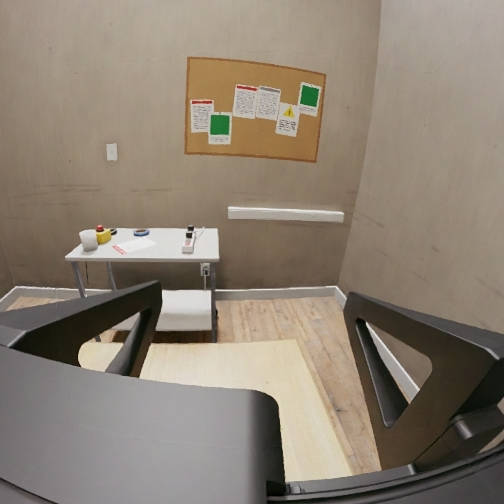

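execute_actions(actions=[[[-1.93,1.40,-0.95,-0.14,-1.56,0,1,-1.036,1.046,-0.012,-0.017,0,0,1]],[[-1.93,1.40,-0.91,-0.28,-1.7,0,1,-1.036,1.046,-0.012,-0.017,0,0,1]],[[-1.93,1.40,-0.91,-0.38,-1.8,0,1,-1.036,1.046,-0.012,-0.017,0,0,1]],[[-2.0,1.40,-0.91,-0.38,-1.8,0,1,-1.036,1.046,-0.012,-0.017,0,0,1]],[[-2.04,1.40,-0.91,-0.38,-1.80,0,1,-1.036,1.046,-0.012,-0.017,0,0,1]],[[-2.04,1.40,-0.91,-0.35,-1.77,0,1,-1.036,1.046,-0.012,-0.017,0,0,1]],[[-2.04,1.40,-0.91,-0.32,-1.74,0,1,-1.036,1.046,-0.012,-0.017,0,0,1]],[[-2.04,1.40,-0.91,-0.29,-1.71,0,1,-1.036,1.046,-0.012,-0.017,0,0,1]],[[-2.04,1.40,-0.91,-0.26,-1.68,0,1,-1.036,1.046,-0.012,-0.017,0,0,1]],[[-2.04,1.40,-0.91,-0.23,-1.65,0,1,-1.036,1.046,-0.012,-0.017,0,0,1]],[[-2.04,1.40,-0.91,-0.20,-1.62,0,1,-1.036,1.046,-0.012,-0.017,0,0,1]],[[-2.04,1.40,-0.91,-0.17,-1.59,0,1,-1.036,1.046,-0.012,-0.017,0,0,1]],[[-2.04,1.40,-0.91,-0.14,-1.56,0,1,-1.036,1.046,-0.012,-0.017,0,0,1]],[[-2.04,1.40,-0.91,-0.11,-1.53,0,1,-1.036,1.046,-0.012,-0.017,0,0,1]]])

Scene clock: 235.70 s.
left_arm: end_effector_position=(+0.3641, +0.3096, +0.0125) grip_measured=+1.000 end_effector_quat_wxyz=(-0.001, -0.707, +0.706, -0.021) | right_arm: end_effector_position=(+0.3273, -0.3955, +0.4052) grip_measured=+1.000 end_effector_quat_wxyz=(+0.703, +0.054, +0.707, -0.057)
Joint names: [shoulder, elbow, wrist pitch, waist, wrist roll, wrist yaw]
Joint positions: left_arm=[-2.022  1.394 -0.915 -0.12  -1.549  0.032  0.094] | right_arm=[-1.042  1.04  -0.003 -0.017 -0.004 -0.01   0.094]
Joint velocities: left_arm=[ 0.002 -0.007  0.022 -0.012  0.007  0.007  0.   ] | right_arm=[ 0.002  0.012 -0.051 -0.007 -0.007  0.022  0.   ]
Motor temperatures (°C, as the motors report them): left_arm=[25 23 23 21 19 22] | right_arm=[20 26 32 20 20 22]
Joint targets: left_arm=[-2.040 1.400 -0.910 -0.110 -1.530 0.000] | right_arm=[-1.036 1.046 -0.012 -0.017 0.000 0.000]
Joint stiffness scale: left_arm=[1. 1. 1. 1. 1. 1.] | right_arm=[1. 1. 1. 1. 1. 1.]
Step readings (joint positions; steps 1 to 15: 1st action; 16 to 30: 2nd action; 31 to 45: 3rd action; 46 to 60: 4th action; 61 to 75: 5th action; 76 to 90: 6th action; 91 to 105: 7th action; 106 to 120: 8th action; 121 to 135: 9th action; 136 to 150: 10th action; 151 to 165: 11th action; 166 to 180: 12th action; 181 to 195: 13th action):
0: left_arm=[-2.024 1.393 -0.945 -0.145 -1.571 0.015] | right_arm=[-1.042 1.040 -0.003 -0.017 -0.004 -0.010]
1: left_arm=[-2.018 1.393 -0.945 -0.145 -1.570 0.015] | right_arm=[-1.042 1.040 -0.003 -0.017 -0.004 -0.010]
2: left_arm=[-2.009 1.393 -0.948 -0.145 -1.569 0.015] | right_arm=[-1.042 1.040 -0.003 -0.017 -0.004 -0.010]
4: left_arm=[-1.979 1.393 -0.948 -0.145 -1.568 0.015] | right_arm=[-1.042 1.040 -0.003 -0.017 -0.004 -0.010]
8: left_arm=[-1.943 1.393 -0.948 -0.145 -1.567 0.015] | right_arm=[-1.042 1.040 -0.003 -0.017 -0.004 -0.010]
15: left_arm=[-1.943 1.393 -0.948 -0.145 -1.567 0.015] | right_arm=[-1.042 1.040 -0.003 -0.017 -0.004 -0.010]
16: left_arm=[-1.943 1.393 -0.946 -0.157 -1.584 0.009] | right_arm=[-1.042 1.040 -0.003 -0.017 -0.004 -0.010]
17: left_arm=[-1.943 1.393 -0.942 -0.177 -1.607 0.002] | right_arm=[-1.042 1.040 -0.003 -0.017 -0.004 -0.010]
19: left_arm=[-1.943 1.393 -0.933 -0.241 -1.639 0.002] | right_arm=[-1.042 1.040 -0.003 -0.017 -0.004 -0.010]
23: left_arm=[-1.943 1.393 -0.924 -0.299 -1.671 0.010] | right_arm=[-1.042 1.040 -0.003 -0.017 -0.004 -0.010]
30: left_arm=[-1.943 1.393 -0.923 -0.285 -1.690 0.010] | right_arm=[-1.042 1.040 -0.003 -0.017 -0.004 -0.010]
31: left_arm=[-1.943 1.393 -0.923 -0.293 -1.705 0.007] | right_arm=[-1.042 1.040 -0.003 -0.017 -0.004 -0.010]
32: left_arm=[-1.943 1.393 -0.923 -0.307 -1.724 0.004] | right_arm=[-1.042 1.040 -0.003 -0.017 -0.004 -0.010]
34: left_arm=[-1.943 1.393 -0.922 -0.351 -1.750 0.004] | right_arm=[-1.042 1.040 -0.003 -0.017 -0.004 -0.010]
38: left_arm=[-1.943 1.393 -0.921 -0.391 -1.776 0.007] | right_arm=[-1.042 1.040 -0.003 -0.017 -0.004 -0.010]
45: left_arm=[-1.943 1.393 -0.921 -0.387 -1.791 0.007] | right_arm=[-1.042 1.040 -0.003 -0.017 -0.004 -0.010]
46: left_arm=[-1.946 1.393 -0.921 -0.387 -1.792 0.007] | right_arm=[-1.042 1.040 -0.003 -0.017 -0.004 -0.010]
47: left_arm=[-1.952 1.393 -0.918 -0.387 -1.793 0.007] | right_arm=[-1.042 1.040 -0.003 -0.017 -0.004 -0.010]
49: left_arm=[-1.971 1.393 -0.917 -0.387 -1.793 0.007] | right_arm=[-1.042 1.040 -0.003 -0.017 -0.004 -0.010]
53: left_arm=[-1.994 1.393 -0.917 -0.387 -1.794 0.007] | right_arm=[-1.042 1.040 -0.003 -0.017 -0.004 -0.010]
60: left_arm=[-1.995 1.393 -0.917 -0.387 -1.795 0.007] | right_arm=[-1.042 1.040 -0.003 -0.017 -0.004 -0.010]
61: left_arm=[-1.997 1.393 -0.917 -0.387 -1.795 0.007] | right_arm=[-1.042 1.040 -0.003 -0.017 -0.004 -0.010]
62: left_arm=[-2.002 1.393 -0.915 -0.387 -1.795 0.007] | right_arm=[-1.042 1.040 -0.003 -0.017 -0.004 -0.010]
64: left_arm=[-2.015 1.393 -0.915 -0.387 -1.795 0.007] | right_arm=[-1.042 1.040 -0.003 -0.017 -0.004 -0.010]
68: left_arm=[-2.022 1.394 -0.915 -0.387 -1.795 0.007] | right_arm=[-1.042 1.040 -0.003 -0.017 -0.004 -0.010]
75: left_arm=[-2.022 1.394 -0.915 -0.387 -1.795 0.007] | right_arm=[-1.042 1.040 -0.003 -0.017 -0.004 -0.010]
76: left_arm=[-2.022 1.394 -0.915 -0.384 -1.793 0.008] | right_arm=[-1.042 1.040 -0.003 -0.017 -0.004 -0.010]
77: left_arm=[-2.022 1.394 -0.915 -0.380 -1.790 0.012] | right_arm=[-1.042 1.040 -0.003 -0.017 -0.004 -0.010]
79: left_arm=[-2.022 1.394 -0.915 -0.368 -1.787 0.014] | right_arm=[-1.042 1.040 -0.003 -0.017 -0.004 -0.010]
83: left_arm=[-2.022 1.394 -0.915 -0.356 -1.784 0.014] | right_arm=[-1.042 1.040 -0.003 -0.017 -0.004 -0.010]
90: left_arm=[-2.022 1.394 -0.915 -0.356 -1.782 0.014] | right_arm=[-1.042 1.040 -0.003 -0.017 -0.004 -0.010]
91: left_arm=[-2.022 1.394 -0.915 -0.354 -1.777 0.015] | right_arm=[-1.042 1.040 -0.003 -0.017 -0.004 -0.010]
92: left_arm=[-2.022 1.394 -0.915 -0.350 -1.772 0.017] | right_arm=[-1.042 1.040 -0.003 -0.017 -0.004 -0.010]
94: left_arm=[-2.022 1.394 -0.915 -0.338 -1.765 0.017] | right_arm=[-1.042 1.040 -0.003 -0.017 -0.004 -0.010]
98: left_arm=[-2.022 1.394 -0.915 -0.326 -1.757 0.017] | right_arm=[-1.042 1.040 -0.003 -0.017 -0.004 -0.010]
105: left_arm=[-2.022 1.394 -0.915 -0.326 -1.753 0.018] | right_arm=[-1.042 1.040 -0.003 -0.017 -0.004 -0.010]
106: left_arm=[-2.022 1.394 -0.915 -0.324 -1.749 0.018] | right_arm=[-1.042 1.040 -0.003 -0.017 -0.004 -0.010]
107: left_arm=[-2.022 1.394 -0.915 -0.320 -1.743 0.020] | right_arm=[-1.042 1.040 -0.003 -0.017 -0.004 -0.010]
109: left_arm=[-2.022 1.394 -0.915 -0.308 -1.735 0.020] | right_arm=[-1.042 1.040 -0.003 -0.017 -0.004 -0.010]
113: left_arm=[-2.022 1.394 -0.915 -0.296 -1.728 0.020] | right_arm=[-1.042 1.040 -0.003 -0.017 -0.004 -0.010]
120: left_arm=[-2.022 1.394 -0.915 -0.296 -1.724 0.020] | right_arm=[-1.042 1.040 -0.003 -0.017 -0.004 -0.010]
121: left_arm=[-2.022 1.394 -0.915 -0.294 -1.720 0.021] | right_arm=[-1.042 1.040 -0.003 -0.017 -0.004 -0.010]
122: left_arm=[-2.022 1.394 -0.915 -0.291 -1.714 0.022] | right_arm=[-1.042 1.040 -0.003 -0.017 -0.004 -0.010]
124: left_arm=[-2.022 1.394 -0.915 -0.279 -1.706 0.022] | right_arm=[-1.042 1.040 -0.003 -0.017 -0.004 -0.010]
128: left_arm=[-2.022 1.394 -0.915 -0.267 -1.698 0.022] | right_arm=[-1.042 1.040 -0.003 -0.017 -0.004 -0.010]
135: left_arm=[-2.022 1.394 -0.915 -0.267 -1.695 0.022] | right_arm=[-1.042 1.040 -0.003 -0.017 -0.004 -0.010]
136: left_arm=[-2.022 1.394 -0.915 -0.265 -1.690 0.023] | right_arm=[-1.042 1.040 -0.003 -0.017 -0.004 -0.010]
137: left_arm=[-2.022 1.394 -0.915 -0.261 -1.685 0.024] | right_arm=[-1.042 1.040 -0.003 -0.017 -0.004 -0.010]
139: left_arm=[-2.022 1.394 -0.915 -0.249 -1.677 0.024] | right_arm=[-1.042 1.040 -0.003 -0.017 -0.004 -0.010]
143: left_arm=[-2.022 1.394 -0.915 -0.238 -1.669 0.024] | right_arm=[-1.042 1.040 -0.003 -0.017 -0.004 -0.010]
150: left_arm=[-2.022 1.394 -0.915 -0.238 -1.666 0.024] | right_arm=[-1.042 1.040 -0.003 -0.017 -0.004 -0.010]
151: left_arm=[-2.022 1.394 -0.915 -0.235 -1.661 0.025] | right_arm=[-1.042 1.040 -0.003 -0.017 -0.004 -0.010]
152: left_arm=[-2.022 1.394 -0.915 -0.231 -1.656 0.026] | right_arm=[-1.042 1.040 -0.003 -0.017 -0.004 -0.010]
154: left_arm=[-2.022 1.394 -0.915 -0.220 -1.648 0.026] | right_arm=[-1.042 1.040 -0.003 -0.017 -0.004 -0.010]
158: left_arm=[-2.022 1.394 -0.915 -0.208 -1.640 0.026] | right_arm=[-1.042 1.040 -0.003 -0.017 -0.004 -0.010]
165: left_arm=[-2.022 1.394 -0.915 -0.208 -1.636 0.026] | right_arm=[-1.042 1.040 -0.003 -0.017 -0.004 -0.010]
166: left_arm=[-2.022 1.394 -0.915 -0.206 -1.632 0.027] | right_arm=[-1.042 1.040 -0.003 -0.017 -0.004 -0.010]
167: left_arm=[-2.022 1.394 -0.915 -0.202 -1.626 0.028] | right_arm=[-1.042 1.040 -0.003 -0.017 -0.004 -0.010]
169: left_arm=[-2.022 1.394 -0.915 -0.190 -1.618 0.028] | right_arm=[-1.042 1.040 -0.003 -0.017 -0.004 -0.010]
173: left_arm=[-2.022 1.394 -0.915 -0.178 -1.611 0.028] | right_arm=[-1.042 1.040 -0.003 -0.017 -0.004 -0.010]
180: left_arm=[-2.022 1.394 -0.915 -0.178 -1.607 0.028] | right_arm=[-1.042 1.040 -0.003 -0.017 -0.004 -0.010]
181: left_arm=[-2.022 1.394 -0.915 -0.176 -1.603 0.029] | right_arm=[-1.042 1.040 -0.003 -0.017 -0.004 -0.010]
182: left_arm=[-2.022 1.394 -0.915 -0.172 -1.597 0.030] | right_arm=[-1.042 1.040 -0.003 -0.017 -0.004 -0.010]
184: left_arm=[-2.022 1.394 -0.915 -0.160 -1.589 0.030] | right_arm=[-1.042 1.040 -0.003 -0.017 -0.004 -0.010]
Lines left out of this list: 7.
camera_calibration (this result's frames):
cam_left_wrist: T_world_to_cam=[[0.953462, -0.298637, 0.0415583, -0.25538], [-0.206654, -0.546888, 0.8113, 0.25494], [-0.219556, -0.782131, -0.583151, 0.44101], [0, 0, 0, 1]] pos_world=[0.393006, 0.408086, 0.0609562]

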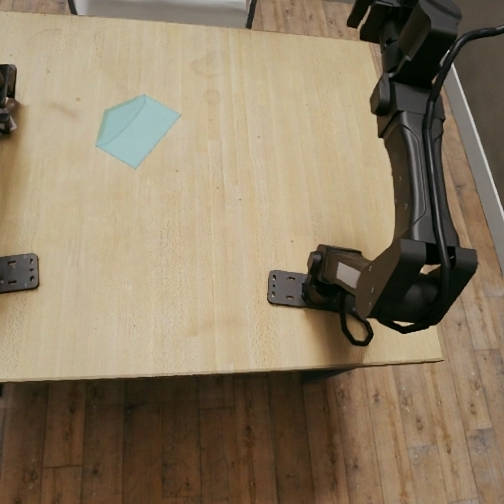

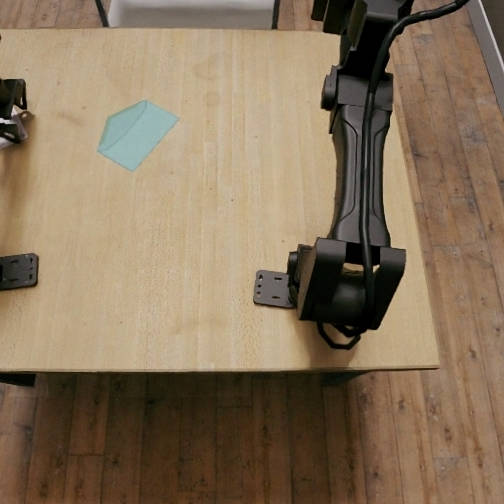

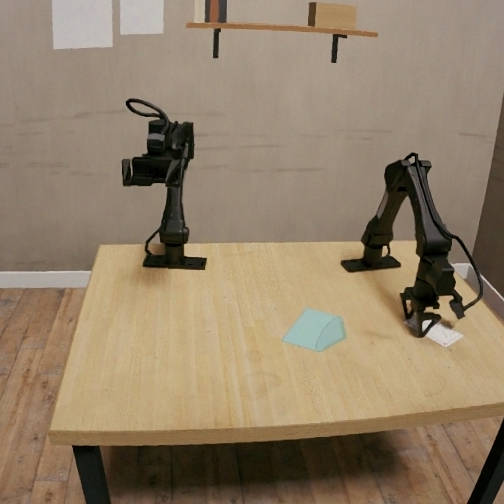

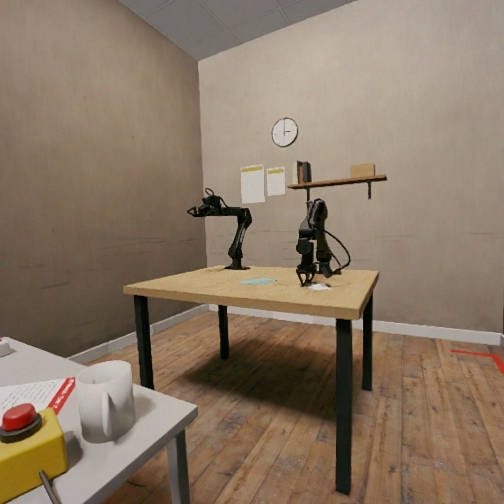

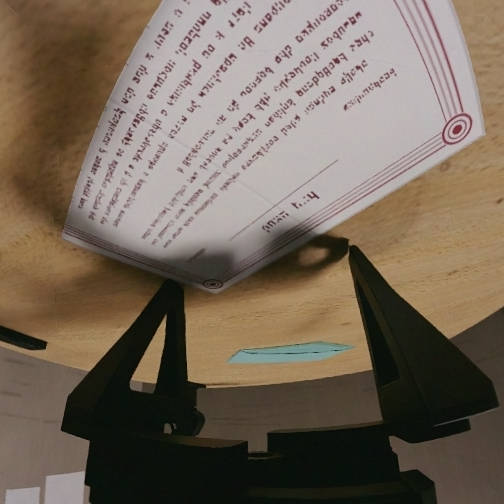

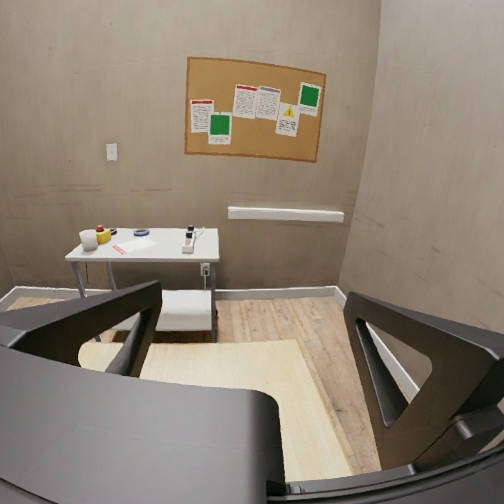

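execute_actions(actions=[[[-1.97,1.40,-0.91,-0.14,-1.56,0,1,-1.036,1.046,-0.012,-0.017,0,0,1]],[[-1.97,1.40,-0.91,-0.24,-1.66,0,-0.3,-1.036,1.046,-0.012,-0.017,0,0,1]],[[-1.97,1.40,-0.91,-0.24,-1.66,0,-0.3,-1.036,1.046,-0.012,-0.017,0,0,1]],[[-2.04,1.40,-0.91,-0.24,-1.66,0,-0.3,-1.036,1.046,-0.012,-0.017,0,0,1]],[[-2.04,1.40,-0.91,-0.20,-1.62,0,-0.3,-1.036,1.046,-0.012,-0.017,0,0,1]],[[-2.04,1.40,-0.91,-0.17,-1.59,0,-0.3,-1.036,1.046,-0.012,-0.017,0,0,1]],[[-2.04,1.40,-0.91,-0.14,-1.56,0,-0.3,-1.036,1.046,-0.012,-0.017,0,0,1]],[[-2.04,1.40,-0.91,-0.11,-1.53,0,-0.3,-1.036,1.046,-0.012,-0.017,0,0,1]],[[-2.04,1.40,-0.91,-0.08,-1.50,0,-0.3,-1.036,1.046,-0.012,-0.017,0,0,1]],[[-2.04,1.40,-0.91,-0.05,-1.47,0,-0.3,-1.036,1.046,-0.012,-0.017,0,0,1]],[[-2.04,1.40,-0.91,-0.02,-1.44,0,-0.3,-1.036,1.046,-0.012,-0.017,0,0,1]],[[-2.04,1.40,-0.91,0.01,-1.41,0,-0.3,-1.036,1.046,-0.012,-0.017,0,0,1]]])

Scene clock: 254.03 s.
left_arm: end_effector_position=(+0.3609, +0.3575, +0.0118) grip_measured=-0.298 end_effector_quat_wxyz=(+0.005, -0.705, +0.709, -0.017) | right_arm: end_effector_position=(+0.3273, -0.3955, +0.4052) grip_measured=+1.000 end_effector_quat_wxyz=(+0.703, +0.054, +0.707, -0.057)
Joint names: [shoulder, elbow, wrist pitch, waist, wrist roll, wrist yaw]
Joint positions: left_arm=[-2.025  1.395 -0.913  0.003 -1.42   0.022  0.033] | right_arm=[-1.042  1.04  -0.003 -0.017 -0.004 -0.01   0.094]
Joint velocities: left_arm=[ 0.017 -0.007 -0.066 -0.012 -0.037  0.022  0.   ] | right_arm=[ 0.002  0.012 -0.081  0.002  0.022 -0.007  0.   ]
Motor temperatures (°C, as the motors report them): left_arm=[25 23 23 21 19 22] | right_arm=[20 26 33 20 20 22]
Joint targets: left_arm=[-2.040 1.400 -0.910 0.010 -1.410 -0.000] | right_arm=[-1.036 1.046 -0.012 -0.017 -0.000 0.000]
Joint stiffness scale: left_arm=[1. 1. 1. 1. 1. 1.] | right_arm=[1. 1. 1. 1. 1. 1.]
Step readings (joint positions; steps 1 to 15: 1st action; 16 to 30: 2nd action; 31 to 45: 3rd action; 46 to 60: 4th action; 61 to 75: 5th action; 76 to 90: 6th action; 91 to 105: 7th action; 106 to 120: 8th action; 121 to 135: 9th action; 136 to 150: 10th action; 151 to 165: 11th action; 166 to 180: 12th action):
0: left_arm=[-2.022 1.394 -0.915 -0.120 -1.548 0.033] | right_arm=[-1.042 1.040 -0.003 -0.017 -0.004 -0.010]
1: left_arm=[-2.018 1.394 -0.915 -0.121 -1.550 0.032] | right_arm=[-1.042 1.040 -0.003 -0.017 -0.004 -0.010]
2: left_arm=[-2.015 1.394 -0.916 -0.123 -1.551 0.028] | right_arm=[-1.042 1.040 -0.003 -0.017 -0.004 -0.010]
4: left_arm=[-2.005 1.394 -0.915 -0.130 -1.552 0.025] | right_arm=[-1.042 1.040 -0.003 -0.017 -0.004 -0.010]
8: left_arm=[-1.994 1.394 -0.915 -0.135 -1.553 0.022] | right_arm=[-1.042 1.040 -0.003 -0.017 -0.004 -0.010]
15: left_arm=[-1.994 1.394 -0.915 -0.135 -1.555 0.020] | right_arm=[-1.042 1.040 -0.003 -0.017 -0.004 -0.010]
16: left_arm=[-1.994 1.394 -0.915 -0.143 -1.568 0.015] | right_arm=[-1.042 1.040 -0.003 -0.017 -0.004 -0.010]
17: left_arm=[-1.994 1.394 -0.915 -0.159 -1.587 0.009] | right_arm=[-1.042 1.040 -0.003 -0.017 -0.004 -0.010]
19: left_arm=[-1.994 1.394 -0.915 -0.207 -1.611 0.008] | right_arm=[-1.042 1.040 -0.003 -0.017 -0.004 -0.010]
23: left_arm=[-1.994 1.394 -0.915 -0.254 -1.636 0.010] | right_arm=[-1.042 1.040 -0.003 -0.017 -0.004 -0.010]
30: left_arm=[-1.994 1.394 -0.915 -0.246 -1.651 0.010] | right_arm=[-1.042 1.040 -0.003 -0.017 -0.004 -0.010]
31: left_arm=[-1.994 1.394 -0.915 -0.246 -1.651 0.010] | right_arm=[-1.042 1.040 -0.003 -0.017 -0.004 -0.010]
32: left_arm=[-1.994 1.394 -0.915 -0.246 -1.652 0.010] | right_arm=[-1.042 1.040 -0.003 -0.017 -0.004 -0.010]
34: left_arm=[-1.994 1.394 -0.915 -0.246 -1.653 0.010] | right_arm=[-1.042 1.040 -0.003 -0.017 -0.004 -0.010]
38: left_arm=[-1.994 1.394 -0.915 -0.246 -1.654 0.010] | right_arm=[-1.042 1.040 -0.003 -0.017 -0.004 -0.010]
45: left_arm=[-1.994 1.394 -0.915 -0.246 -1.655 0.010] | right_arm=[-1.042 1.040 -0.003 -0.017 -0.004 -0.010]
46: left_arm=[-1.996 1.394 -0.915 -0.246 -1.655 0.010] | right_arm=[-1.042 1.040 -0.003 -0.017 -0.004 -0.010]
47: left_arm=[-2.000 1.394 -0.914 -0.246 -1.655 0.010] | right_arm=[-1.042 1.040 -0.003 -0.017 -0.004 -0.010]
49: left_arm=[-2.014 1.394 -0.914 -0.246 -1.655 0.010] | right_arm=[-1.042 1.040 -0.003 -0.017 -0.004 -0.010]
53: left_arm=[-2.025 1.395 -0.913 -0.246 -1.655 0.010] | right_arm=[-1.042 1.040 -0.003 -0.017 -0.004 -0.010]
60: left_arm=[-2.025 1.395 -0.913 -0.246 -1.655 0.010] | right_arm=[-1.042 1.040 -0.003 -0.017 -0.004 -0.010]
61: left_arm=[-2.025 1.395 -0.913 -0.243 -1.651 0.011] | right_arm=[-1.042 1.040 -0.003 -0.017 -0.004 -0.010]
62: left_arm=[-2.025 1.395 -0.913 -0.237 -1.647 0.014] | right_arm=[-1.042 1.040 -0.003 -0.017 -0.004 -0.010]
64: left_arm=[-2.025 1.395 -0.913 -0.220 -1.640 0.014] | right_arm=[-1.042 1.040 -0.003 -0.017 -0.004 -0.010]
68: left_arm=[-2.025 1.395 -0.913 -0.204 -1.633 0.014] | right_arm=[-1.042 1.040 -0.003 -0.017 -0.004 -0.010]
75: left_arm=[-2.025 1.395 -0.913 -0.204 -1.628 0.014] | right_arm=[-1.042 1.040 -0.003 -0.017 -0.004 -0.010]
76: left_arm=[-2.025 1.395 -0.913 -0.202 -1.624 0.014] | right_arm=[-1.042 1.040 -0.003 -0.017 -0.004 -0.010]
77: left_arm=[-2.025 1.395 -0.913 -0.198 -1.619 0.015] | right_arm=[-1.042 1.040 -0.003 -0.017 -0.004 -0.010]
79: left_arm=[-2.025 1.395 -0.913 -0.188 -1.611 0.015] | right_arm=[-1.042 1.040 -0.003 -0.017 -0.004 -0.010]
83: left_arm=[-2.025 1.395 -0.913 -0.177 -1.604 0.015] | right_arm=[-1.042 1.040 -0.003 -0.017 -0.004 -0.010]
90: left_arm=[-2.025 1.395 -0.913 -0.177 -1.599 0.015] | right_arm=[-1.042 1.040 -0.003 -0.017 -0.004 -0.010]
91: left_arm=[-2.025 1.395 -0.913 -0.175 -1.595 0.016] | right_arm=[-1.042 1.040 -0.003 -0.017 -0.004 -0.010]
92: left_arm=[-2.025 1.395 -0.913 -0.171 -1.589 0.017] | right_arm=[-1.042 1.040 -0.003 -0.017 -0.004 -0.010]
94: left_arm=[-2.025 1.395 -0.913 -0.158 -1.581 0.017] | right_arm=[-1.042 1.040 -0.003 -0.017 -0.004 -0.010]
98: left_arm=[-2.025 1.395 -0.913 -0.146 -1.574 0.017] | right_arm=[-1.042 1.040 -0.003 -0.017 -0.004 -0.010]
105: left_arm=[-2.025 1.395 -0.913 -0.146 -1.569 0.017] | right_arm=[-1.042 1.040 -0.003 -0.017 -0.004 -0.010]
106: left_arm=[-2.025 1.395 -0.913 -0.144 -1.565 0.018] | right_arm=[-1.042 1.040 -0.003 -0.017 -0.004 -0.010]
107: left_arm=[-2.025 1.395 -0.913 -0.140 -1.559 0.018] | right_arm=[-1.042 1.040 -0.003 -0.017 -0.004 -0.010]
109: left_arm=[-2.025 1.395 -0.913 -0.128 -1.552 0.018] | right_arm=[-1.042 1.040 -0.003 -0.017 -0.004 -0.010]
113: left_arm=[-2.025 1.395 -0.913 -0.117 -1.544 0.018] | right_arm=[-1.042 1.040 -0.003 -0.017 -0.004 -0.010]
120: left_arm=[-2.025 1.395 -0.913 -0.117 -1.539 0.018] | right_arm=[-1.042 1.040 -0.003 -0.017 -0.004 -0.010]
121: left_arm=[-2.025 1.395 -0.913 -0.114 -1.535 0.019] | right_arm=[-1.042 1.040 -0.003 -0.017 -0.004 -0.010]
122: left_arm=[-2.025 1.395 -0.913 -0.110 -1.529 0.019] | right_arm=[-1.042 1.040 -0.003 -0.017 -0.004 -0.010]
124: left_arm=[-2.025 1.395 -0.913 -0.099 -1.521 0.019] | right_arm=[-1.042 1.040 -0.003 -0.017 -0.004 -0.010]
128: left_arm=[-2.025 1.395 -0.913 -0.086 -1.514 0.019] | right_arm=[-1.042 1.040 -0.003 -0.017 -0.004 -0.010]
135: left_arm=[-2.025 1.395 -0.913 -0.086 -1.509 0.019] | right_arm=[-1.042 1.040 -0.003 -0.017 -0.004 -0.010]
136: left_arm=[-2.025 1.395 -0.913 -0.085 -1.505 0.020] | right_arm=[-1.042 1.040 -0.003 -0.017 -0.004 -0.010]
137: left_arm=[-2.025 1.395 -0.913 -0.081 -1.499 0.020] | right_arm=[-1.042 1.040 -0.003 -0.017 -0.004 -0.010]
139: left_arm=[-2.025 1.395 -0.913 -0.069 -1.492 0.020] | right_arm=[-1.042 1.040 -0.003 -0.017 -0.004 -0.010]
143: left_arm=[-2.025 1.395 -0.913 -0.057 -1.484 0.020] | right_arm=[-1.042 1.040 -0.003 -0.017 -0.004 -0.010]
150: left_arm=[-2.025 1.395 -0.913 -0.057 -1.479 0.020] | right_arm=[-1.042 1.040 -0.003 -0.017 -0.004 -0.010]
151: left_arm=[-2.025 1.395 -0.913 -0.055 -1.475 0.021] | right_arm=[-1.042 1.040 -0.003 -0.017 -0.004 -0.010]
152: left_arm=[-2.025 1.395 -0.913 -0.051 -1.469 0.021] | right_arm=[-1.042 1.040 -0.003 -0.017 -0.004 -0.010]
154: left_arm=[-2.025 1.395 -0.913 -0.039 -1.462 0.021] | right_arm=[-1.042 1.040 -0.003 -0.017 -0.004 -0.010]
158: left_arm=[-2.025 1.395 -0.913 -0.027 -1.454 0.021] | right_arm=[-1.042 1.040 -0.003 -0.017 -0.004 -0.010]
165: left_arm=[-2.025 1.395 -0.913 -0.027 -1.449 0.021] | right_arm=[-1.042 1.040 -0.003 -0.017 -0.004 -0.010]
166: left_arm=[-2.025 1.395 -0.913 -0.025 -1.445 0.022] | right_arm=[-1.042 1.040 -0.003 -0.017 -0.004 -0.010]
167: left_arm=[-2.025 1.395 -0.913 -0.021 -1.439 0.022] | right_arm=[-1.042 1.040 -0.003 -0.017 -0.004 -0.010]
169: left_arm=[-2.025 1.395 -0.913 -0.009 -1.432 0.022] | right_arm=[-1.042 1.040 -0.003 -0.017 -0.004 -0.010]
173: left_arm=[-2.025 1.395 -0.913 0.003 -1.424 0.022] | right_arm=[-1.042 1.040 -0.003 -0.017 -0.004 -0.010]
180: Joint positions above
camera_calibration (this result's frames):
cam_left_wrist: T_world_to_cam=[[0.951509, -0.305029, 0.0398584, -0.235046], [-0.212195, -0.556999, 0.802948, 0.286774], [-0.222722, -0.77247, -0.594714, 0.475114], [0, 0, 0, 1]] pos_world=[0.390319, 0.455047, 0.0616612]

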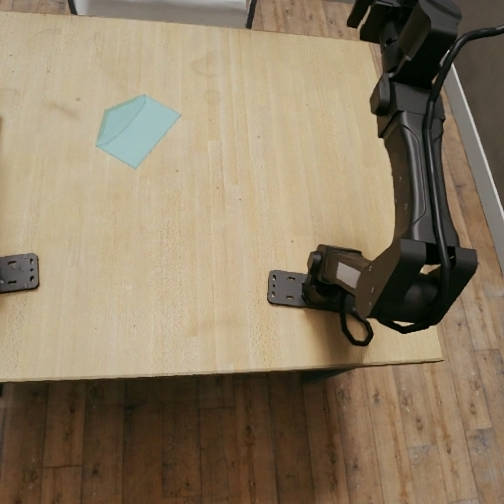

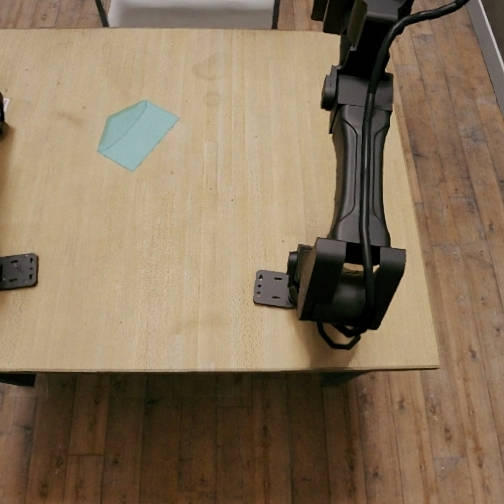

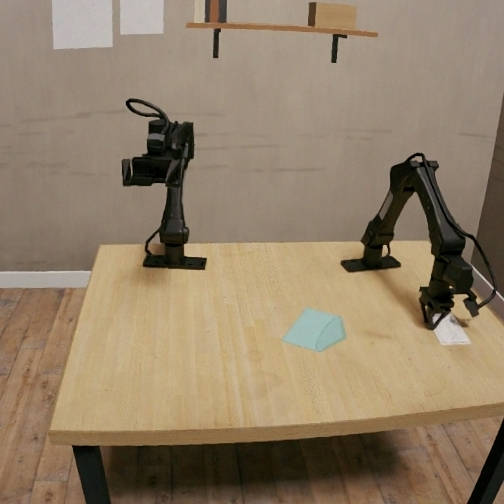

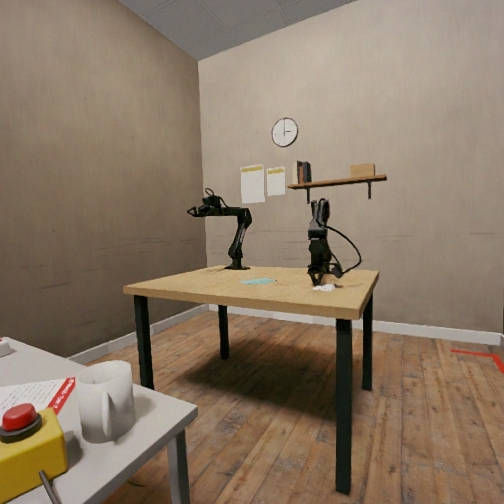

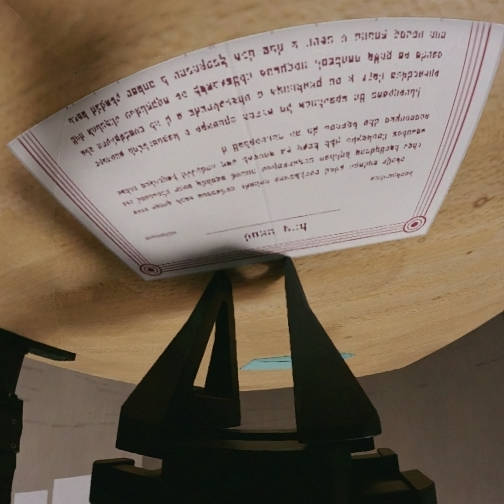

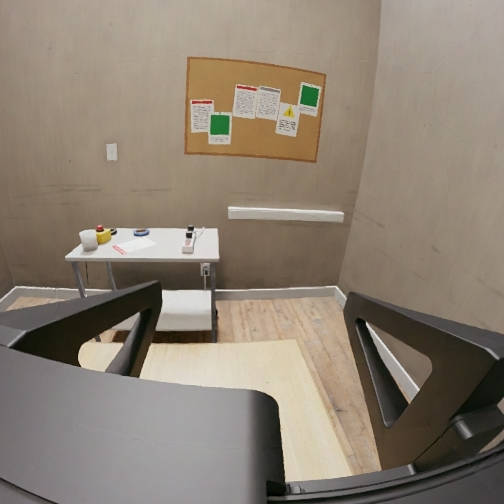

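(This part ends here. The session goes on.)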